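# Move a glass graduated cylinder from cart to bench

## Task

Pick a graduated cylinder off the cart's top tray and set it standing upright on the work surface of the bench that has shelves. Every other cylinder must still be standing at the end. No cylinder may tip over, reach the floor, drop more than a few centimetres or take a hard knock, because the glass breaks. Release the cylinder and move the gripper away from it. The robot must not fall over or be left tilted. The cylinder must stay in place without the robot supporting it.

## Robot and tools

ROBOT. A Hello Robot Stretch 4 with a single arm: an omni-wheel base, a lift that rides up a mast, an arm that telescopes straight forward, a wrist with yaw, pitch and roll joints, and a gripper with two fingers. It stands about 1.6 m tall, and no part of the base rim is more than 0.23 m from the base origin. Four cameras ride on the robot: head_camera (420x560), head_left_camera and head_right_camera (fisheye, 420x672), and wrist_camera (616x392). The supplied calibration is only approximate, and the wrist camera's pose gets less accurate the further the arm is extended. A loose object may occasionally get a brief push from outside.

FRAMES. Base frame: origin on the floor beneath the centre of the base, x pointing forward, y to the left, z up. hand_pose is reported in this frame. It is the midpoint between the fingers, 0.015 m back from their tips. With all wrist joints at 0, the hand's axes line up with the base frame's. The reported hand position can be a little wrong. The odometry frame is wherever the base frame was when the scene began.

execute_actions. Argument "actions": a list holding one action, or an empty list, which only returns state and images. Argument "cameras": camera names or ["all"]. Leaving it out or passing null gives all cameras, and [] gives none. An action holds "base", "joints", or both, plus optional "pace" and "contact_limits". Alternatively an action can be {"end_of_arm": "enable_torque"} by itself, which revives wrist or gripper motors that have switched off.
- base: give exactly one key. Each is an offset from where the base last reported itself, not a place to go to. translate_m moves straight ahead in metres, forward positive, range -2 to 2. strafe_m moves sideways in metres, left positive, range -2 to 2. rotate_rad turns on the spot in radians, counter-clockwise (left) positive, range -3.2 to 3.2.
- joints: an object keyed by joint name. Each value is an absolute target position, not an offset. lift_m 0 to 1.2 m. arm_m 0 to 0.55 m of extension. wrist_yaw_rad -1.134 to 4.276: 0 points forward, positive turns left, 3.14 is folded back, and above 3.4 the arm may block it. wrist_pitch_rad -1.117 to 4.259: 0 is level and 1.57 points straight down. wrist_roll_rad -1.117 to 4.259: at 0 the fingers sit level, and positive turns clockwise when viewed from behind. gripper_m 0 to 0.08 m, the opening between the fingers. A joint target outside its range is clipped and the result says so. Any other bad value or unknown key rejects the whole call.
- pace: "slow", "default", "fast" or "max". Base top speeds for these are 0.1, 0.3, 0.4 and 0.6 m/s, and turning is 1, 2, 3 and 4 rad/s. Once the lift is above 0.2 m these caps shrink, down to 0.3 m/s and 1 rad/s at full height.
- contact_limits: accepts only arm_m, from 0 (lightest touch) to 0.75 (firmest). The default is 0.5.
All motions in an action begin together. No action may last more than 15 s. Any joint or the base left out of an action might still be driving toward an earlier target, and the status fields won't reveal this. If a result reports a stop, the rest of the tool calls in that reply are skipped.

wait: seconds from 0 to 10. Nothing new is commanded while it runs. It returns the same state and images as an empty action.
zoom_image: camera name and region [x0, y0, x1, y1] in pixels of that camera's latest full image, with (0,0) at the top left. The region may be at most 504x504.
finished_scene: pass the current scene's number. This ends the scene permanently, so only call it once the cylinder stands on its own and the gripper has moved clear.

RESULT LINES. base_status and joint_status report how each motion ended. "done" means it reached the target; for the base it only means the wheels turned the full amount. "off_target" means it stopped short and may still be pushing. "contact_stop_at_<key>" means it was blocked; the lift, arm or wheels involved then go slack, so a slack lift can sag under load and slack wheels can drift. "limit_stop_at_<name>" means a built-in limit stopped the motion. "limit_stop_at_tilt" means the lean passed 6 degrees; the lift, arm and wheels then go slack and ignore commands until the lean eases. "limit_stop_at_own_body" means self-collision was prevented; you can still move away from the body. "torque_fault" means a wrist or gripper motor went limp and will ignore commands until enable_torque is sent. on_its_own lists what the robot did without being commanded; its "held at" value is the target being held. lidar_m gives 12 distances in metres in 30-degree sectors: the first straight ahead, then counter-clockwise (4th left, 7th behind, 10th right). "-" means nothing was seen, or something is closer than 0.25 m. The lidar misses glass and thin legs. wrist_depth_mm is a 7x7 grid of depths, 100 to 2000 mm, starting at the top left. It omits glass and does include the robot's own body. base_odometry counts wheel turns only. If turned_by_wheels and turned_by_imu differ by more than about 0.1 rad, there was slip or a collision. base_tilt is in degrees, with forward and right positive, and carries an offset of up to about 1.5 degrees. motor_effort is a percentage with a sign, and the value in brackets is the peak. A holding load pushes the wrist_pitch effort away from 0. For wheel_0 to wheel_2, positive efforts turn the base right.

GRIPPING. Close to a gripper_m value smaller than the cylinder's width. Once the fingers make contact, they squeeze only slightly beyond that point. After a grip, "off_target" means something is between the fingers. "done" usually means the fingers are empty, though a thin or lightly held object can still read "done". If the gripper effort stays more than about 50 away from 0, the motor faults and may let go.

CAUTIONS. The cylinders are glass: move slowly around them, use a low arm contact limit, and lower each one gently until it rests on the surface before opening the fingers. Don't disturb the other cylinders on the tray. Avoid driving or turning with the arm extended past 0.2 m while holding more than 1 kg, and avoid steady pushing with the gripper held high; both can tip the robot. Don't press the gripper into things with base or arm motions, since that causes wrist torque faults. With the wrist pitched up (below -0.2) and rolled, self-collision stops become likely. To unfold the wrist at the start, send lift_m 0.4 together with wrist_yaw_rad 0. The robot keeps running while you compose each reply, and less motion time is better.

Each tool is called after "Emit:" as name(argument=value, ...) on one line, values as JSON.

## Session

Emit:
execute_actions(actions=[{"joints":{"lift_m":0.7,"wrist_yaw_rad":0,"gripper_m":0.08}}])

Scene clock: 2.67 s.
base_odometry: x=+0.000 y=+0.000 heading=+0.000 (m, m, rad; odometry frame)
turned_by_wheels: +0.000 (rad since the last result)
turned_by_imu: +0.000 (rad since the last result)
base_tilt: forward=+0.1 right=-0.8 (deg)
lidar_m: 1.12 1.12 1.32 1.39 1.38 1.65 1.97 1.65 1.82 2.06 2.06 1.29
base_status: not commanded
joint_positions: lift_m=+0.700 arm_m=-0.001 wrist_yaw_rad=+0.000 wrist_pitch_rad=-0.010 wrist_roll_rad=-0.014 gripper_m=+0.080
joint_status: all done
motor_effort: lift_m=+22(23) arm_m=+0(0) wrist_yaw_rad=-2(6) wrist_pitch_rad=-7(8) wrist_roll_rad=+0(1) gripper_m=+1(4) wheel_0=+0(0) wheel_1=+0(0) wheel_2=+0(0) (%)
hand_pose: x=+0.3823 y=-0.0874 z=+0.8800 quat_wxyz=(+1.000, -0.007, -0.005, +0.000) (m; base frame)
wrist_depth_mm: 1098 1138 1205 1255 1661 1808 1921 / 1281 1336 1397 1336 1661 1756 1863 / 1366 1464 1499 1308 1661 1756 1921 / 1336 1229 1464 1060 1661 1756 1863 / 854 891 960 991 1060 1756 1983 / 842 878 931 991 1025 1756 1921 / - - 142 976 1025 - -
pictures: head_camera, head_left_camera, head_right_camera, wrist_camera
camera_calibration (this result's frames):
wrist_camera: T_world_to_cam=[[0.0130892, -0.999819, -0.0138182, -0.0797396], [0.0109512, 0.0139619, -0.999843, 0.936219], [0.999854, 0.0129358, 0.011132, -0.241775], [0, 0, 0, 1]] pos_world=[0.232531, -0.089669, 0.937661]
Images, in order (width x height): head_camera 420x560, head_left_camera 420x672, head_right_camera 420x672, wrist_camera 616x392.

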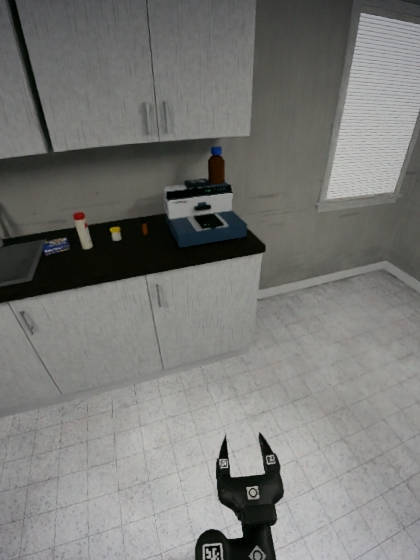

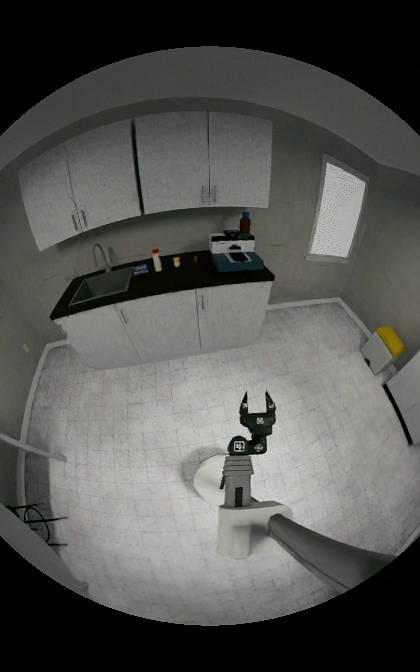

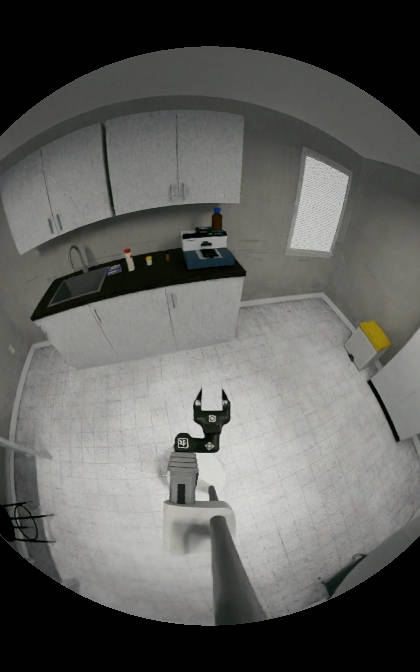

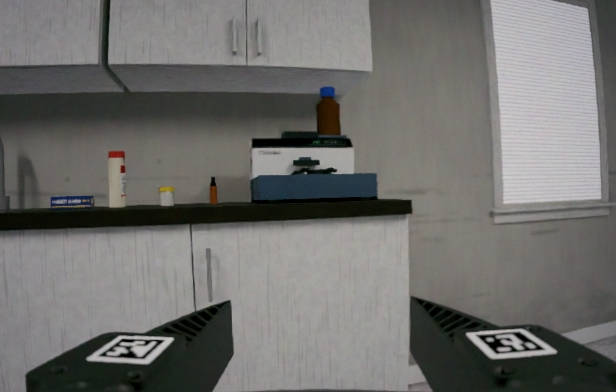

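Bench left; cart probably behind.

Emit:
execute_actions(actions=[{"base":{"rotate_rad":-2.7}}])

Scene clock: 5.40 s.
base_odometry: x=+0.000 y=+0.000 heading=-2.700 (m, m, rad; odometry frame)
turned_by_wheels: -2.700 (rad since the last result)
turned_by_imu: -2.736 (rad since the last result)
base_tilt: forward=-0.2 right=-0.6 (deg)
lidar_m: 1.67 1.70 2.05 2.05 2.14 1.12 1.10 1.25 1.39 1.39 1.56 1.98
base_status: done
joint_positions: lift_m=+0.700 arm_m=-0.001 wrist_yaw_rad=+0.000 wrist_pitch_rad=-0.010 wrist_roll_rad=-0.014 gripper_m=+0.080
joint_status: not commanded
motor_effort: lift_m=+22(23) arm_m=+0(1) wrist_yaw_rad=-1(2) wrist_pitch_rad=-8(7) wrist_roll_rad=-2(1) gripper_m=+1(1) wheel_0=+2(10) wheel_1=+1(6) wheel_2=+0(6) (%)
hand_pose: x=+0.3823 y=-0.0875 z=+0.8802 quat_wxyz=(+1.000, -0.007, -0.005, +0.000) (m; base frame)
wrist_depth_mm: - 1921 1863 1708 1618 1576 1537 / - 1983 1808 1808 1661 1618 1537 / - 1983 1863 1756 1708 1576 1537 / - 1983 1863 1808 1618 1661 1537 / - 1983 1808 1756 1661 1618 1537 / - 1921 1756 1756 1708 1618 1537 / - - 142 1808 1708 - -
pictures: head_camera, head_left_camera, head_right_camera, wrist_camera
camera_calibration (this result's frames):
wrist_camera: T_world_to_cam=[[0.0126565, -0.999824, -0.013816, -0.0796672], [0.0109572, 0.013955, -0.999843, 0.936323], [0.99986, 0.0125032, 0.0111319, -0.241817], [0, 0, 0, 1]] pos_world=[0.232532, -0.0896961, 0.937767]
Images, in order (width x height): head_camera 420x560, head_left_camera 420x672, head_right_camera 420x672, wrist_camera 616x392.

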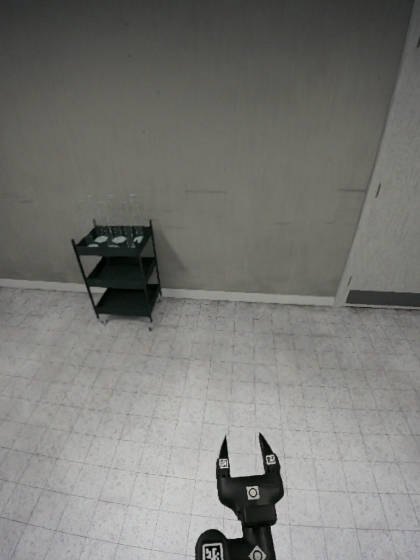

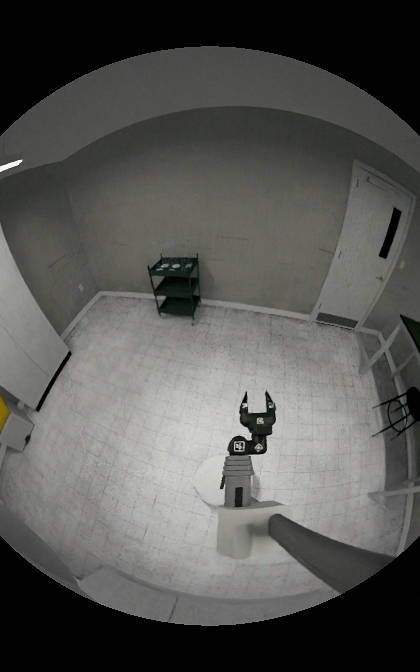

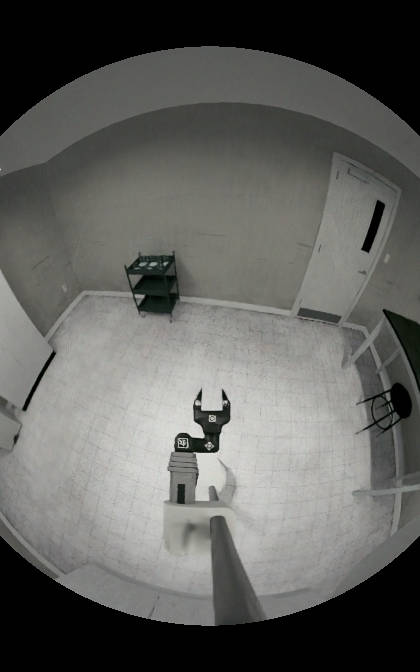

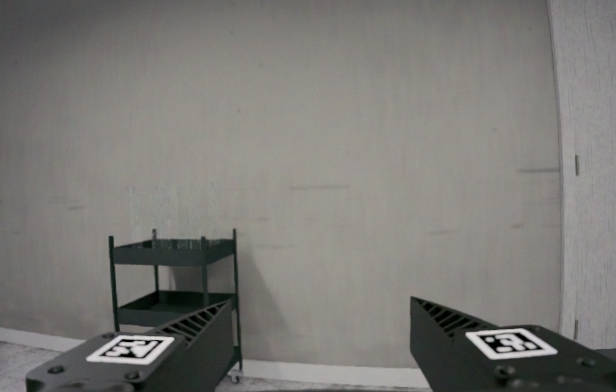

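Emit:
execute_actions(actions=[{"base":{"rotate_rad":0.3}}], cameras=[])

Emit:
execute_actions(actions=[{"base":{"translate_m":0.9},"joints":{"arm_m":0.3},"pace":"fast"}], cameras=["head_camera","wrist_camera"])

Scene clock: 6.63 s.
base_odometry: x=+0.000 y=+0.000 heading=-2.400 (m, m, rad; odometry frame)
turned_by_wheels: +0.300 (rad since the last result)
turned_by_imu: +0.304 (rad since the last result)
base_tilt: forward=+0.0 right=-0.6 (deg)
lidar_m: 1.67 2.19 2.06 2.14 1.19 1.11 1.16 1.56 1.38 1.43 2.07 1.96
base_status: done
joint_positions: lift_m=+0.700 arm_m=-0.001 wrist_yaw_rad=+0.000 wrist_pitch_rad=-0.010 wrist_roll_rad=-0.014 gripper_m=+0.080
joint_status: not commanded
motor_effort: lift_m=+21(22) arm_m=+0(0) wrist_yaw_rad=-2(1) wrist_pitch_rad=-8(8) wrist_roll_rad=-1(0) gripper_m=+1(1) wheel_0=-1(6) wheel_1=+0(5) wheel_2=+0(6) (%)
hand_pose: x=+0.3824 y=-0.0874 z=+0.8802 quat_wxyz=(+1.000, -0.007, -0.005, +0.000) (m; base frame)
wrist_depth_mm: - - - 1921 1661 1499 1397 / - - - 1983 1756 1576 1430 / - - - - 1708 1618 1397 / - - - - 1756 1576 1430 / - - - 1863 1756 1537 1397 / - - - 1808 1756 1537 1430 / - - 142 1808 1756 - -
pictures: none
No camera images: the call's "cameras" was empty. Leave "cameras" out to get every camera's image.

Scene clock: 10.23 s.
base_odometry: x=-0.664 y=-0.608 heading=-2.400 (m, m, rad; odometry frame)
turned_by_wheels: +0.000 (rad since the last result)
turned_by_imu: +0.000 (rad since the last result)
base_tilt: forward=+0.2 right=-0.7 (deg)
lidar_m: 0.77 1.58 1.65 1.68 2.71 1.92 2.00 1.93 1.81 1.71 1.23 1.11
base_status: done
joint_positions: lift_m=+0.700 arm_m=+0.299 wrist_yaw_rad=+0.000 wrist_pitch_rad=-0.010 wrist_roll_rad=-0.014 gripper_m=+0.080
joint_status: all done
motor_effort: lift_m=+21(21) arm_m=+7(8) wrist_yaw_rad=-2(0) wrist_pitch_rad=-8(8) wrist_roll_rad=-1(1) gripper_m=+0(1) wheel_0=-1(5) wheel_1=-1(2) wheel_2=+1(10) (%)
hand_pose: x=+0.6824 y=-0.0874 z=+0.8802 quat_wxyz=(+1.000, -0.007, -0.005, +0.000) (m; base frame)
wrist_depth_mm: 1255 1042 866 759 668 597 549 / 1281 1042 878 759 676 597 549 / 1281 1042 891 759 676 597 554 / 1281 1060 866 759 683 609 554 / 1308 1042 891 768 676 603 554 / 1308 1060 723 691 647 591 549 / - - 142 585 554 - -
pictures: head_camera, wrist_camera
camera_calibration (this result's frames):
wrist_camera: T_world_to_cam=[[0.0129948, -0.99982, -0.0138156, -0.0836239], [0.0110026, 0.0139589, -0.999842, 0.933013], [0.999855, 0.0128408, 0.011182, -0.541856], [0, 0, 0, 1]] pos_world=[0.532598, -0.0896749, 0.93777]
Images, in order (width x height): head_camera 420x560, wrist_camera 616x392.

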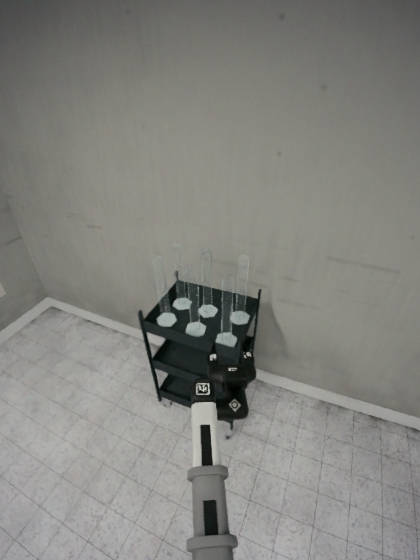

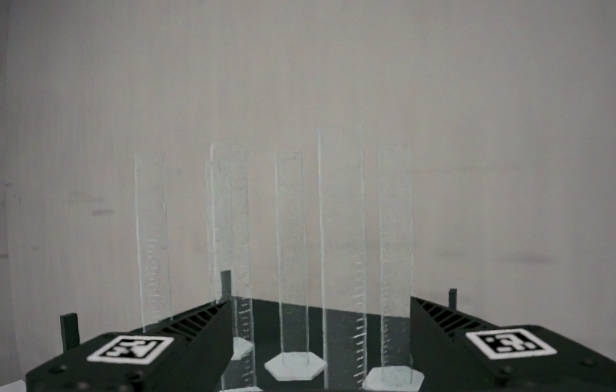

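Emit:
execute_actions(actions=[{"base":{"strafe_m":-0.03},"joints":{"arm_m":0.42},"pace":"slow"}], cameras=["wrist_camera"])

Scene clock: 14.03 s.
base_odometry: x=-0.684 y=-0.586 heading=-2.400 (m, m, rad; odometry frame)
turned_by_wheels: +0.000 (rad since the last result)
turned_by_imu: +0.000 (rad since the last result)
base_tilt: forward=+0.0 right=-0.7 (deg)
lidar_m: 0.74 0.99 1.68 1.72 2.70 1.92 2.03 1.88 1.81 1.67 1.22 1.13
base_status: done
joint_positions: lift_m=+0.700 arm_m=+0.419 wrist_yaw_rad=+0.000 wrist_pitch_rad=-0.010 wrist_roll_rad=-0.014 gripper_m=+0.080
joint_status: all done
motor_effort: lift_m=+21(21) arm_m=+7(8) wrist_yaw_rad=-1(1) wrist_pitch_rad=-7(8) wrist_roll_rad=-1(1) gripper_m=+1(1) wheel_0=+1(2) wheel_1=-2(7) wheel_2=+0(1) (%)
hand_pose: x=+0.8023 y=-0.0874 z=+0.8802 quat_wxyz=(+1.000, -0.007, -0.005, +0.000) (m; base frame)
wrist_depth_mm: 1025 866 715 621 549 492 449 / 1042 866 723 627 554 496 449 / 1042 866 723 621 554 496 455 / 1060 854 732 627 554 496 455 / 1060 866 723 634 554 496 455 / 1060 878 683 640 564 484 462 / - - 142 530 469 - -
pictures: wrist_camera
camera_calibration (this result's frames):
wrist_camera: T_world_to_cam=[[0.0128233, -0.999822, -0.0138156, -0.0850813], [0.011005, 0.0139571, -0.999842, 0.931692], [0.999857, 0.0126692, 0.011182, -0.661777], [0, 0, 0, 1]] pos_world=[0.65252, -0.0896857, 0.93777]
Images, in order (width x height): wrist_camera 616x392.

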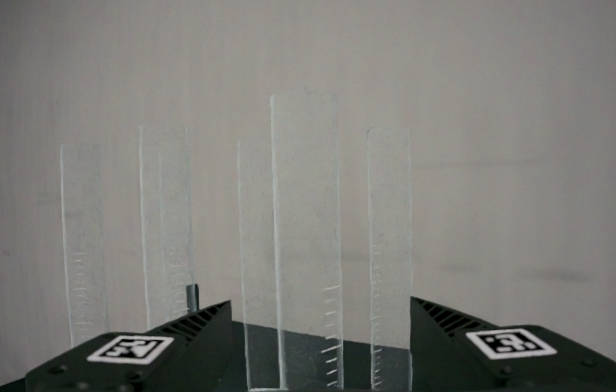

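Width ~66 → 0.09 more.

Emit:
execute_actions(actions=[{"joints":{"arm_m":0.512},"pace":"slow"}], cameras=["wrist_camera"])

Emit:
execute_actions(actions=[{"joints":{"gripper_m":0.02}}], cameras=["wrist_camera"])

Scene clock: 16.37 s.
base_odometry: x=-0.684 y=-0.586 heading=-2.400 (m, m, rad; odometry frame)
turned_by_wheels: +0.000 (rad since the last result)
turned_by_imu: +0.000 (rad since the last result)
base_tilt: forward=+0.1 right=-0.5 (deg)
lidar_m: 0.78 0.99 1.68 1.72 2.69 1.94 2.03 1.92 1.79 1.68 1.20 1.14
base_status: not commanded
joint_positions: lift_m=+0.700 arm_m=+0.511 wrist_yaw_rad=+0.000 wrist_pitch_rad=-0.010 wrist_roll_rad=-0.014 gripper_m=+0.080
joint_status: all done
motor_effort: lift_m=+22(21) arm_m=+7(8) wrist_yaw_rad=-1(1) wrist_pitch_rad=-7(7) wrist_roll_rad=-2(1) gripper_m=+1(1) wheel_0=+1(1) wheel_1=-2(2) wheel_2=-1(1) (%)
hand_pose: x=+0.8943 y=-0.0874 z=+0.8802 quat_wxyz=(+1.000, -0.007, -0.005, +0.000) (m; base frame)
wrist_depth_mm: 878 732 621 535 469 418 384 / 891 732 621 535 469 418 384 / 891 732 621 539 477 421 384 / 904 741 609 539 469 421 389 / 917 750 621 539 477 427 392 / 931 759 603 549 480 413 392 / - - 142 521 469 - -
pictures: wrist_camera
camera_calibration (this result's frames):
wrist_camera: T_world_to_cam=[[0.0128122, -0.999822, -0.0138158, -0.0862533], [0.0110051, 0.0139571, -0.999842, 0.93068], [0.999857, 0.0126582, 0.011182, -0.75376], [0, 0, 0, 1]] pos_world=[0.744516, -0.0896864, 0.93777]
Images, in order (width x height): wrist_camera 616x392.

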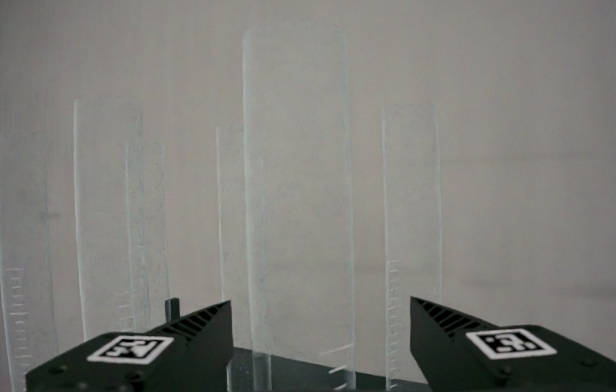

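Scene clock: 17.50 s.
base_odometry: x=-0.684 y=-0.586 heading=-2.400 (m, m, rad; odometry frame)
turned_by_wheels: +0.000 (rad since the last result)
turned_by_imu: +0.000 (rad since the last result)
base_tilt: forward=+0.1 right=-0.6 (deg)
lidar_m: 0.76 0.99 1.68 1.72 2.74 1.92 2.04 1.90 1.77 1.64 1.22 1.12
base_status: not commanded
joint_positions: lift_m=+0.700 arm_m=+0.511 wrist_yaw_rad=+0.000 wrist_pitch_rad=-0.010 wrist_roll_rad=-0.014 gripper_m=+0.041
joint_status: gripper_m off_target (ended at +0.041, target +0.020)
on_its_own: gripper_m is held at +0.035, not at your +0.020, by its contact guard: the fingers met something
motor_effort: lift_m=+22(21) arm_m=+7(7) wrist_yaw_rad=-2(2) wrist_pitch_rad=-8(8) wrist_roll_rad=+1(0) gripper_m=-40(47) wheel_0=+1(1) wheel_1=-2(2) wheel_2=-1(1) (%)
hand_pose: x=+0.8944 y=-0.0874 z=+0.8801 quat_wxyz=(+1.000, -0.007, -0.005, +0.000) (m; base frame)
wrist_depth_mm: 891 732 615 535 469 418 387 / 917 741 621 535 473 418 387 / 904 732 615 535 477 424 389 / 891 741 621 539 477 424 389 / 904 741 621 539 473 424 389 / 931 750 627 530 459 418 392 / 904 778 105 484 156 - -
pictures: wrist_camera
camera_calibration (this result's frames):
wrist_camera: T_world_to_cam=[[0.0129696, -0.999823, -0.0136413, -0.0865142], [0.010779, 0.0137814, -0.999847, 0.930823], [0.999858, 0.0128205, 0.0109558, -0.753576], [0, 0, 0, 1]] pos_world=[0.744557, -0.0896657, 0.937756]
Images, in order (width x height): wrist_camera 616x392.

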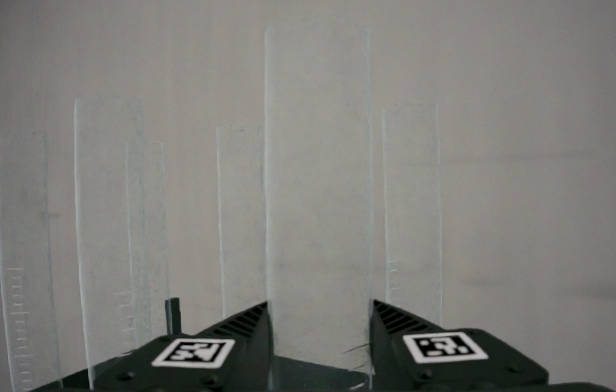

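Emit:
execute_actions(actions=[{"joints":{"lift_m":0.82}}], cameras=[])

Emit:
execute_actions(actions=[{"joints":{"arm_m":0.0}}], cameras=[])

Emit:
execute_actions(actions=[{"base":{"rotate_rad":-1.9},"joints":{"lift_m":1.05},"pace":"slow"}], cameras=["head_camera","wrist_camera"])

Scene clock: 19.20 s.
base_odometry: x=-0.684 y=-0.586 heading=-2.400 (m, m, rad; odometry frame)
turned_by_wheels: +0.000 (rad since the last result)
turned_by_imu: +0.000 (rad since the last result)
base_tilt: forward=+0.2 right=-0.7 (deg)
lidar_m: 0.77 0.98 1.66 1.68 2.72 1.93 2.05 1.91 1.77 1.69 1.21 1.15
base_status: not commanded
joint_positions: lift_m=+0.820 arm_m=+0.511 wrist_yaw_rad=+0.000 wrist_pitch_rad=-0.009 wrist_roll_rad=-0.014 gripper_m=+0.041
joint_status: all done
on_its_own: gripper_m is held at +0.035, not at your +0.020, by its contact guard: the fingers met something
motor_effort: lift_m=+23(25) arm_m=+7(7) wrist_yaw_rad=-2(1) wrist_pitch_rad=-13(13) wrist_roll_rad=-1(0) gripper_m=-40(40) wheel_0=+1(1) wheel_1=-2(2) wheel_2=+0(0) (%)
hand_pose: x=+0.8944 y=-0.0874 z=+0.9996 quat_wxyz=(+1.000, -0.007, -0.004, +0.000) (m; base frame)
wrist_depth_mm: 878 732 609 535 466 418 384 / 891 732 615 535 469 418 384 / 891 732 621 539 469 421 392 / 904 750 615 539 473 424 387 / 917 741 627 539 477 427 392 / 931 741 621 539 455 415 392 / 917 809 105 539 155 - -
pictures: none
No camera images: the call's "cameras" was empty. Leave "cameras" out to get every camera's image.

Scene clock: 21.77 s.
base_odometry: x=-0.684 y=-0.586 heading=-2.400 (m, m, rad; odometry frame)
turned_by_wheels: +0.000 (rad since the last result)
turned_by_imu: +0.000 (rad since the last result)
base_tilt: forward=+0.1 right=-0.8 (deg)
lidar_m: 0.33 1.00 1.67 1.74 2.72 1.94 2.04 1.90 1.78 1.70 1.20 1.12
base_status: not commanded
joint_positions: lift_m=+0.820 arm_m=+0.001 wrist_yaw_rad=+0.000 wrist_pitch_rad=-0.008 wrist_roll_rad=-0.014 gripper_m=+0.041
joint_status: all done
on_its_own: gripper_m is held at +0.035, not at your +0.020, by its contact guard: the fingers met something
motor_effort: lift_m=+23(23) arm_m=-7(7) wrist_yaw_rad=-1(2) wrist_pitch_rad=-13(13) wrist_roll_rad=-1(1) gripper_m=-40(40) wheel_0=+1(1) wheel_1=-2(2) wheel_2=-1(1) (%)
hand_pose: x=+0.3848 y=-0.0875 z=+0.9996 quat_wxyz=(+1.000, -0.007, -0.004, +0.000) (m; base frame)
wrist_depth_mm: 1708 1430 1182 1025 917 820 741 / 1708 1464 1205 1042 946 820 741 / 1756 1397 1182 1060 931 820 759 / 1708 1430 1205 1042 917 820 759 / 1756 1430 1229 1042 946 831 750 / 1756 1430 1182 1008 878 820 759 / 1808 1537 105 820 155 - 750
pictures: none
No camera images: the call's "cameras" was empty. Leave "cameras" out to get every camera's image.

Scene clock: 24.97 s.
base_odometry: x=-0.684 y=-0.586 heading=+1.983 (m, m, rad; odometry frame)
turned_by_wheels: -1.900 (rad since the last result)
turned_by_imu: -1.925 (rad since the last result)
base_tilt: forward=+0.1 right=-0.7 (deg)
lidar_m: 0.34 1.45 1.15 0.76 0.80 1.94 1.67 1.83 1.99 1.93 2.14 1.82
base_status: done
joint_positions: lift_m=+1.050 arm_m=+0.001 wrist_yaw_rad=+0.000 wrist_pitch_rad=-0.008 wrist_roll_rad=-0.014 gripper_m=+0.041
joint_status: all done
on_its_own: gripper_m is held at +0.035, not at your +0.020, by its contact guard: the fingers met something
motor_effort: lift_m=+24(24) arm_m=-7(7) wrist_yaw_rad=-1(1) wrist_pitch_rad=-13(12) wrist_roll_rad=+0(2) gripper_m=-40(40) wheel_0=+1(8) wheel_1=+1(4) wheel_2=+1(1) (%)
hand_pose: x=+0.3848 y=-0.0874 z=+1.2296 quat_wxyz=(+1.000, -0.007, -0.004, +0.000) (m; base frame)
wrist_depth_mm: 1366 1808 - - - - - / 1366 1863 - - - - - / 1366 1863 - - - - - / 1336 1863 - - - - - / 1336 1863 - - - - - / 1336 1808 - - 1576 - - / 1336 1537 105 - 155 - -
pictures: head_camera, wrist_camera
camera_calibration (this result's frames):
wrist_camera: T_world_to_cam=[[0.0126679, -0.999826, -0.0136582, -0.075061], [0.00911179, 0.0137742, -0.999864, 1.28638], [0.999878, 0.0125417, 0.0092847, -0.245884], [0, 0, 0, 1]] pos_world=[0.235084, -0.089683, 1.28746]
Images, in order (width x height): head_camera 420x560, wrist_camera 616x392.

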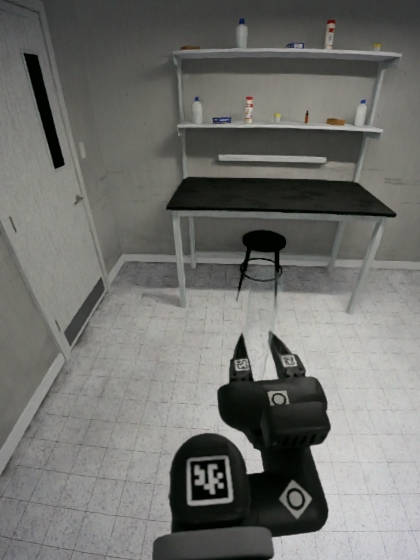

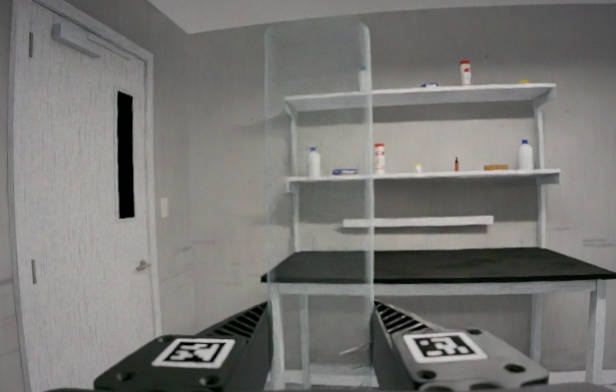

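Emit:
execute_actions(actions=[{"base":{"rotate_rad":-0.3},"pace":"slow"}], cameras=[])

Emit:
execute_actions(actions=[{"base":{"translate_m":1.2}}], cameras=["head_camera"])

Scene clock: 26.50 s.
base_odometry: x=-0.684 y=-0.586 heading=+1.684 (m, m, rad; odometry frame)
turned_by_wheels: -0.300 (rad since the last result)
turned_by_imu: -0.304 (rad since the last result)
base_tilt: forward=+0.1 right=-0.7 (deg)
lidar_m: 0.34 1.84 1.28 1.14 0.79 0.88 1.68 1.69 2.14 1.93 1.96 1.98
base_status: done
joint_positions: lift_m=+1.050 arm_m=+0.001 wrist_yaw_rad=+0.000 wrist_pitch_rad=-0.008 wrist_roll_rad=-0.014 gripper_m=+0.041
joint_status: not commanded
on_its_own: gripper_m is held at +0.035, not at your +0.020, by its contact guard: the fingers met something
motor_effort: lift_m=+24(24) arm_m=-7(7) wrist_yaw_rad=-1(1) wrist_pitch_rad=-13(13) wrist_roll_rad=+0(1) gripper_m=-40(40) wheel_0=+1(7) wheel_1=+1(3) wheel_2=+1(4) (%)
hand_pose: x=+0.3848 y=-0.0874 z=+1.2296 quat_wxyz=(+1.000, -0.007, -0.004, +0.000) (m; base frame)
wrist_depth_mm: - - - - - - - / - - - - - - - / - - - - - - - / - - - - - - - / - - - - - - - / - - 1618 - 1708 - - / - - 105 - 155 - -
pictures: none
No camera images: the call's "cameras" was empty. Leave "cameras" out to get every camera's image.

Scene clock: 32.00 s.
base_odometry: x=-0.819 y=+0.606 heading=+1.684 (m, m, rad; odometry frame)
turned_by_wheels: +0.000 (rad since the last result)
turned_by_imu: +0.000 (rad since the last result)
base_tilt: forward=+0.2 right=-0.6 (deg)
lidar_m: 0.36 0.58 0.76 1.28 1.35 1.68 2.87 2.87 1.93 1.76 1.04 0.69
base_status: done
joint_positions: lift_m=+1.050 arm_m=+0.001 wrist_yaw_rad=+0.000 wrist_pitch_rad=-0.008 wrist_roll_rad=-0.014 gripper_m=+0.041
joint_status: not commanded
on_its_own: gripper_m is held at +0.035, not at your +0.020, by its contact guard: the fingers met something
motor_effort: lift_m=+23(24) arm_m=-7(7) wrist_yaw_rad=-1(1) wrist_pitch_rad=-13(13) wrist_roll_rad=-1(1) gripper_m=-40(40) wheel_0=+0(4) wheel_1=+0(5) wheel_2=+2(8) (%)
hand_pose: x=+0.3848 y=-0.0874 z=+1.2296 quat_wxyz=(+1.000, -0.007, -0.004, +0.000) (m; base frame)
wrist_depth_mm: 1078 1098 1118 1160 1182 1160 1336 / 1078 1118 1138 1182 1205 1281 1366 / 1098 1118 1138 1229 1229 1182 1336 / 1098 1118 1160 1205 1229 1281 1308 / 1078 1118 1160 1182 1255 1281 1308 / 1098 1118 1138 1160 1118 1098 1336 / 831 831 105 778 155 - 741
pictures: head_camera
Images, in order (width x height): head_camera 420x560.

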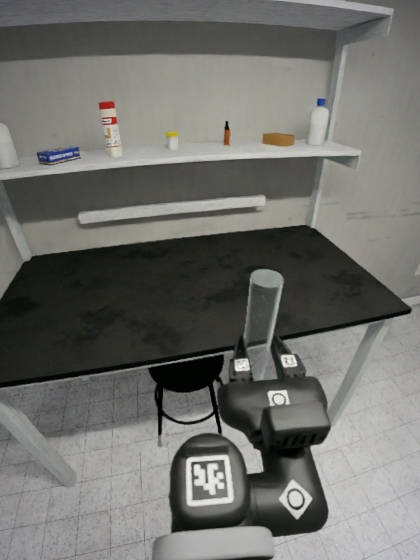

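Emit:
execute_actions(actions=[{"joints":{"arm_m":0.4}}], cameras=[])

Emit:
execute_actions(actions=[{"joints":{"lift_m":0.98},"pace":"slow"}], cameras=[])

Emit:
execute_actions(actions=[{"joints":{"lift_m":0.96},"pace":"slow"}], cameras=["head_camera"])

Scene clock: 34.50 s.
base_odometry: x=-0.819 y=+0.606 heading=+1.684 (m, m, rad; odometry frame)
turned_by_wheels: +0.000 (rad since the last result)
turned_by_imu: +0.000 (rad since the last result)
base_tilt: forward=+0.1 right=-0.6 (deg)
lidar_m: 0.60 0.61 0.78 1.28 1.35 1.66 2.86 2.91 1.92 1.74 1.04 0.68
base_status: not commanded
joint_positions: lift_m=+1.050 arm_m=+0.399 wrist_yaw_rad=+0.000 wrist_pitch_rad=-0.009 wrist_roll_rad=-0.014 gripper_m=+0.041
joint_status: all done
on_its_own: gripper_m is held at +0.035, not at your +0.020, by its contact guard: the fingers met something
motor_effort: lift_m=+23(23) arm_m=+7(7) wrist_yaw_rad=-2(3) wrist_pitch_rad=-13(13) wrist_roll_rad=-1(1) gripper_m=-40(40) wheel_0=+0(0) wheel_1=+0(0) wheel_2=+2(2) (%)
hand_pose: x=+0.7824 y=-0.0874 z=+1.2297 quat_wxyz=(+1.000, -0.007, -0.004, +0.000) (m; base frame)
wrist_depth_mm: 723 759 788 798 831 866 891 / 723 759 778 809 854 866 661 / 525 539 585 634 661 654 654 / 741 759 788 809 831 878 831 / 741 768 798 831 831 866 866 / 699 759 732 798 768 878 878 / 750 759 105 759 155 - 741
pictures: none
No camera images: the call's "cameras" was empty. Leave "cameras" out to get every camera's image.

Scene clock: 35.97 s.
base_odometry: x=-0.819 y=+0.606 heading=+1.684 (m, m, rad; odometry frame)
turned_by_wheels: +0.000 (rad since the last result)
turned_by_imu: +0.000 (rad since the last result)
base_tilt: forward=+0.2 right=-0.5 (deg)
lidar_m: 0.60 0.62 0.77 1.31 1.35 1.66 2.86 2.88 1.91 1.73 1.07 0.67
base_status: not commanded
joint_positions: lift_m=+0.980 arm_m=+0.399 wrist_yaw_rad=+0.000 wrist_pitch_rad=-0.009 wrist_roll_rad=-0.014 gripper_m=+0.041
joint_status: all done
on_its_own: gripper_m is held at +0.035, not at your +0.020, by its contact guard: the fingers met something
motor_effort: lift_m=+14(21) arm_m=+7(7) wrist_yaw_rad=-2(2) wrist_pitch_rad=-13(12) wrist_roll_rad=-1(0) gripper_m=-40(40) wheel_0=+0(0) wheel_1=+0(0) wheel_2=+2(2) (%)
hand_pose: x=+0.7824 y=-0.0874 z=+1.1604 quat_wxyz=(+1.000, -0.007, -0.004, +0.000) (m; base frame)
wrist_depth_mm: 627 759 788 809 831 866 798 / 500 535 508 530 603 603 609 / 741 759 778 798 820 854 809 / 732 768 788 809 842 854 866 / 741 750 778 798 820 878 854 / 750 759 788 809 831 866 809 / 661 661 105 627 155 - 609
pictures: none
No camera images: the call's "cameras" was empty. Leave "cameras" out to get every camera's image.

Scene clock: 36.90 s.
base_odometry: x=-0.819 y=+0.606 heading=+1.684 (m, m, rad; odometry frame)
turned_by_wheels: +0.000 (rad since the last result)
turned_by_imu: +0.000 (rad since the last result)
base_tilt: forward=+0.2 right=-0.5 (deg)
lidar_m: 0.60 0.63 0.76 1.31 1.35 1.66 2.87 2.91 1.94 1.71 1.04 0.66
base_status: not commanded
joint_positions: lift_m=+0.960 arm_m=+0.399 wrist_yaw_rad=+0.000 wrist_pitch_rad=-0.009 wrist_roll_rad=-0.014 gripper_m=+0.041
joint_status: all done
on_its_own: gripper_m is held at +0.035, not at your +0.020, by its contact guard: the fingers met something
motor_effort: lift_m=+14(15) arm_m=+7(7) wrist_yaw_rad=-2(2) wrist_pitch_rad=-13(13) wrist_roll_rad=-1(1) gripper_m=-40(40) wheel_0=+0(0) wheel_1=+0(0) wheel_2=+2(2) (%)
hand_pose: x=+0.7824 y=-0.0874 z=+1.1403 quat_wxyz=(+1.000, -0.007, -0.004, +0.000) (m; base frame)
wrist_depth_mm: 627 759 778 809 842 866 732 / 517 496 521 539 544 621 609 / 741 759 788 809 842 854 820 / 741 759 788 809 842 866 866 / 707 750 778 809 831 866 866 / 741 759 778 809 831 820 788 / 609 621 105 585 155 - 569
pictures: head_camera
Images, in order (width x height): head_camera 420x560.

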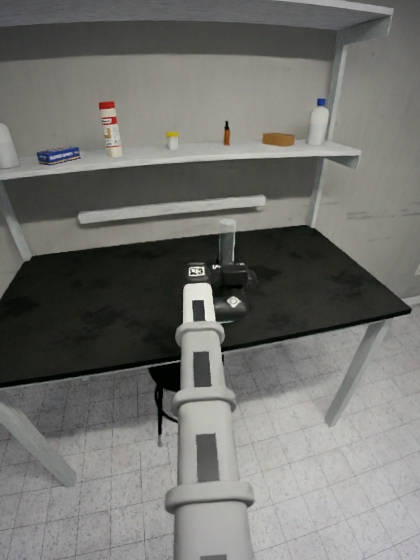

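Emit:
execute_actions(actions=[{"joints":{"lift_m":0.94},"pace":"slow"}], cameras=[])

Scene clock: 37.93 s.
base_odometry: x=-0.819 y=+0.606 heading=+1.684 (m, m, rad; odometry frame)
turned_by_wheels: +0.000 (rad since the last result)
turned_by_imu: +0.000 (rad since the last result)
base_tilt: forward=+0.0 right=-0.6 (deg)
lidar_m: 0.60 0.59 0.79 1.30 1.33 1.68 2.86 2.90 1.96 1.75 1.04 0.65
base_status: not commanded
joint_positions: lift_m=+0.941 arm_m=+0.399 wrist_yaw_rad=+0.002 wrist_pitch_rad=-0.023 wrist_roll_rad=-0.015 gripper_m=+0.041
joint_status: all done
on_its_own: gripper_m is held at +0.035, not at your +0.020, by its contact guard: the fingers met something; wrist_pitch_rad is at rest, and its effort (+29) is outside its rest range (-23 to +23)
motor_effort: lift_m=+8(15) arm_m=+7(7) wrist_yaw_rad=-6(6) wrist_pitch_rad=+29(29) wrist_roll_rad=+0(1) gripper_m=-40(40) wheel_0=+0(0) wheel_1=+0(0) wheel_2=+2(2) (%)
hand_pose: x=+0.7825 y=-0.0870 z=+1.1240 quat_wxyz=(+1.000, -0.007, -0.011, +0.001) (m; base frame)
wrist_depth_mm: 741 778 798 831 842 878 820 / 512 496 521 535 539 597 591 / 741 759 798 809 831 866 820 / 750 768 788 820 842 866 891 / 732 750 778 809 831 854 878 / 732 759 768 820 820 842 798 / 609 634 105 585 146 - 574
pictures: none
No camera images: the call's "cameras" was empty. Leave "cameras" out to get every camera's image.

Emit:
execute_actions(actions=[{"joints":{"lift_m":0.95,"gripper_m":0.08},"pace":"slow"}], cameras=[])

Emit:
execute_actions(actions=[{"joints":{"arm_m":0.0}}], cameras=["head_camera"])

Scene clock: 39.53 s.
base_odometry: x=-0.819 y=+0.606 heading=+1.684 (m, m, rad; odometry frame)
turned_by_wheels: +0.000 (rad since the last result)
turned_by_imu: +0.000 (rad since the last result)
base_tilt: forward=+0.1 right=-0.7 (deg)
lidar_m: 0.61 0.61 0.79 1.28 1.35 1.67 2.84 2.89 1.92 1.73 1.06 0.65
base_status: not commanded
joint_positions: lift_m=+0.950 arm_m=+0.399 wrist_yaw_rad=+0.000 wrist_pitch_rad=-0.011 wrist_roll_rad=-0.015 gripper_m=+0.080
joint_status: all done
motor_effort: lift_m=+23(23) arm_m=+7(7) wrist_yaw_rad=-1(6) wrist_pitch_rad=-7(28) wrist_roll_rad=-1(1) gripper_m=+1(41) wheel_0=+0(0) wheel_1=+0(0) wheel_2=+1(2) (%)
hand_pose: x=+0.7824 y=-0.0874 z=+1.1301 quat_wxyz=(+1.000, -0.007, -0.005, +0.000) (m; base frame)
wrist_depth_mm: 621 759 778 809 842 866 732 / 496 517 549 564 574 569 634 / 732 759 798 809 831 878 831 / 750 768 778 809 842 866 878 / 732 750 788 809 842 866 842 / 741 759 778 820 831 798 759 / - - 142 585 539 - -
pictures: none
No camera images: the call's "cameras" was empty. Leave "cameras" out to get every camera's image.

Scene clock: 41.83 s.
base_odometry: x=-0.819 y=+0.606 heading=+1.684 (m, m, rad; odometry frame)
turned_by_wheels: +0.000 (rad since the last result)
turned_by_imu: +0.000 (rad since the last result)
base_tilt: forward=+0.2 right=-0.7 (deg)
lidar_m: 0.60 0.62 0.77 1.31 1.33 1.69 2.85 2.91 1.92 1.74 1.06 0.65
base_status: not commanded
joint_positions: lift_m=+0.950 arm_m=+0.001 wrist_yaw_rad=+0.000 wrist_pitch_rad=-0.010 wrist_roll_rad=-0.015 gripper_m=+0.080
joint_status: all done
motor_effort: lift_m=+23(23) arm_m=-7(7) wrist_yaw_rad=+0(1) wrist_pitch_rad=-8(8) wrist_roll_rad=+0(1) gripper_m=+1(1) wheel_0=+1(0) wheel_1=+0(0) wheel_2=+1(1) (%)
hand_pose: x=+0.3848 y=-0.0875 z=+1.1300 quat_wxyz=(+1.000, -0.007, -0.005, +0.000) (m; base frame)
wrist_depth_mm: 1098 1138 1182 1205 1205 1281 1336 / 1078 1138 1182 1205 1229 1255 1308 / 960 1060 1078 1160 1160 1182 1308 / 1118 1118 1160 1205 1255 1281 1366 / 1118 1138 1160 1205 1229 1281 1308 / 866 878 878 854 842 788 768 / - - 142 597 559 - -
pictures: head_camera
Images, in order (width x height): head_camera 420x560.

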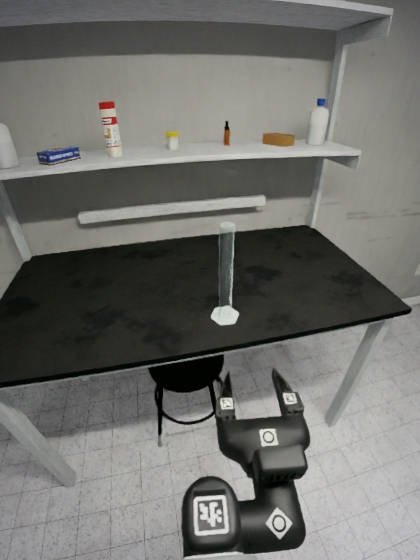

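Emit:
finished_scene(scene=2)

The scene is finished: the task was done.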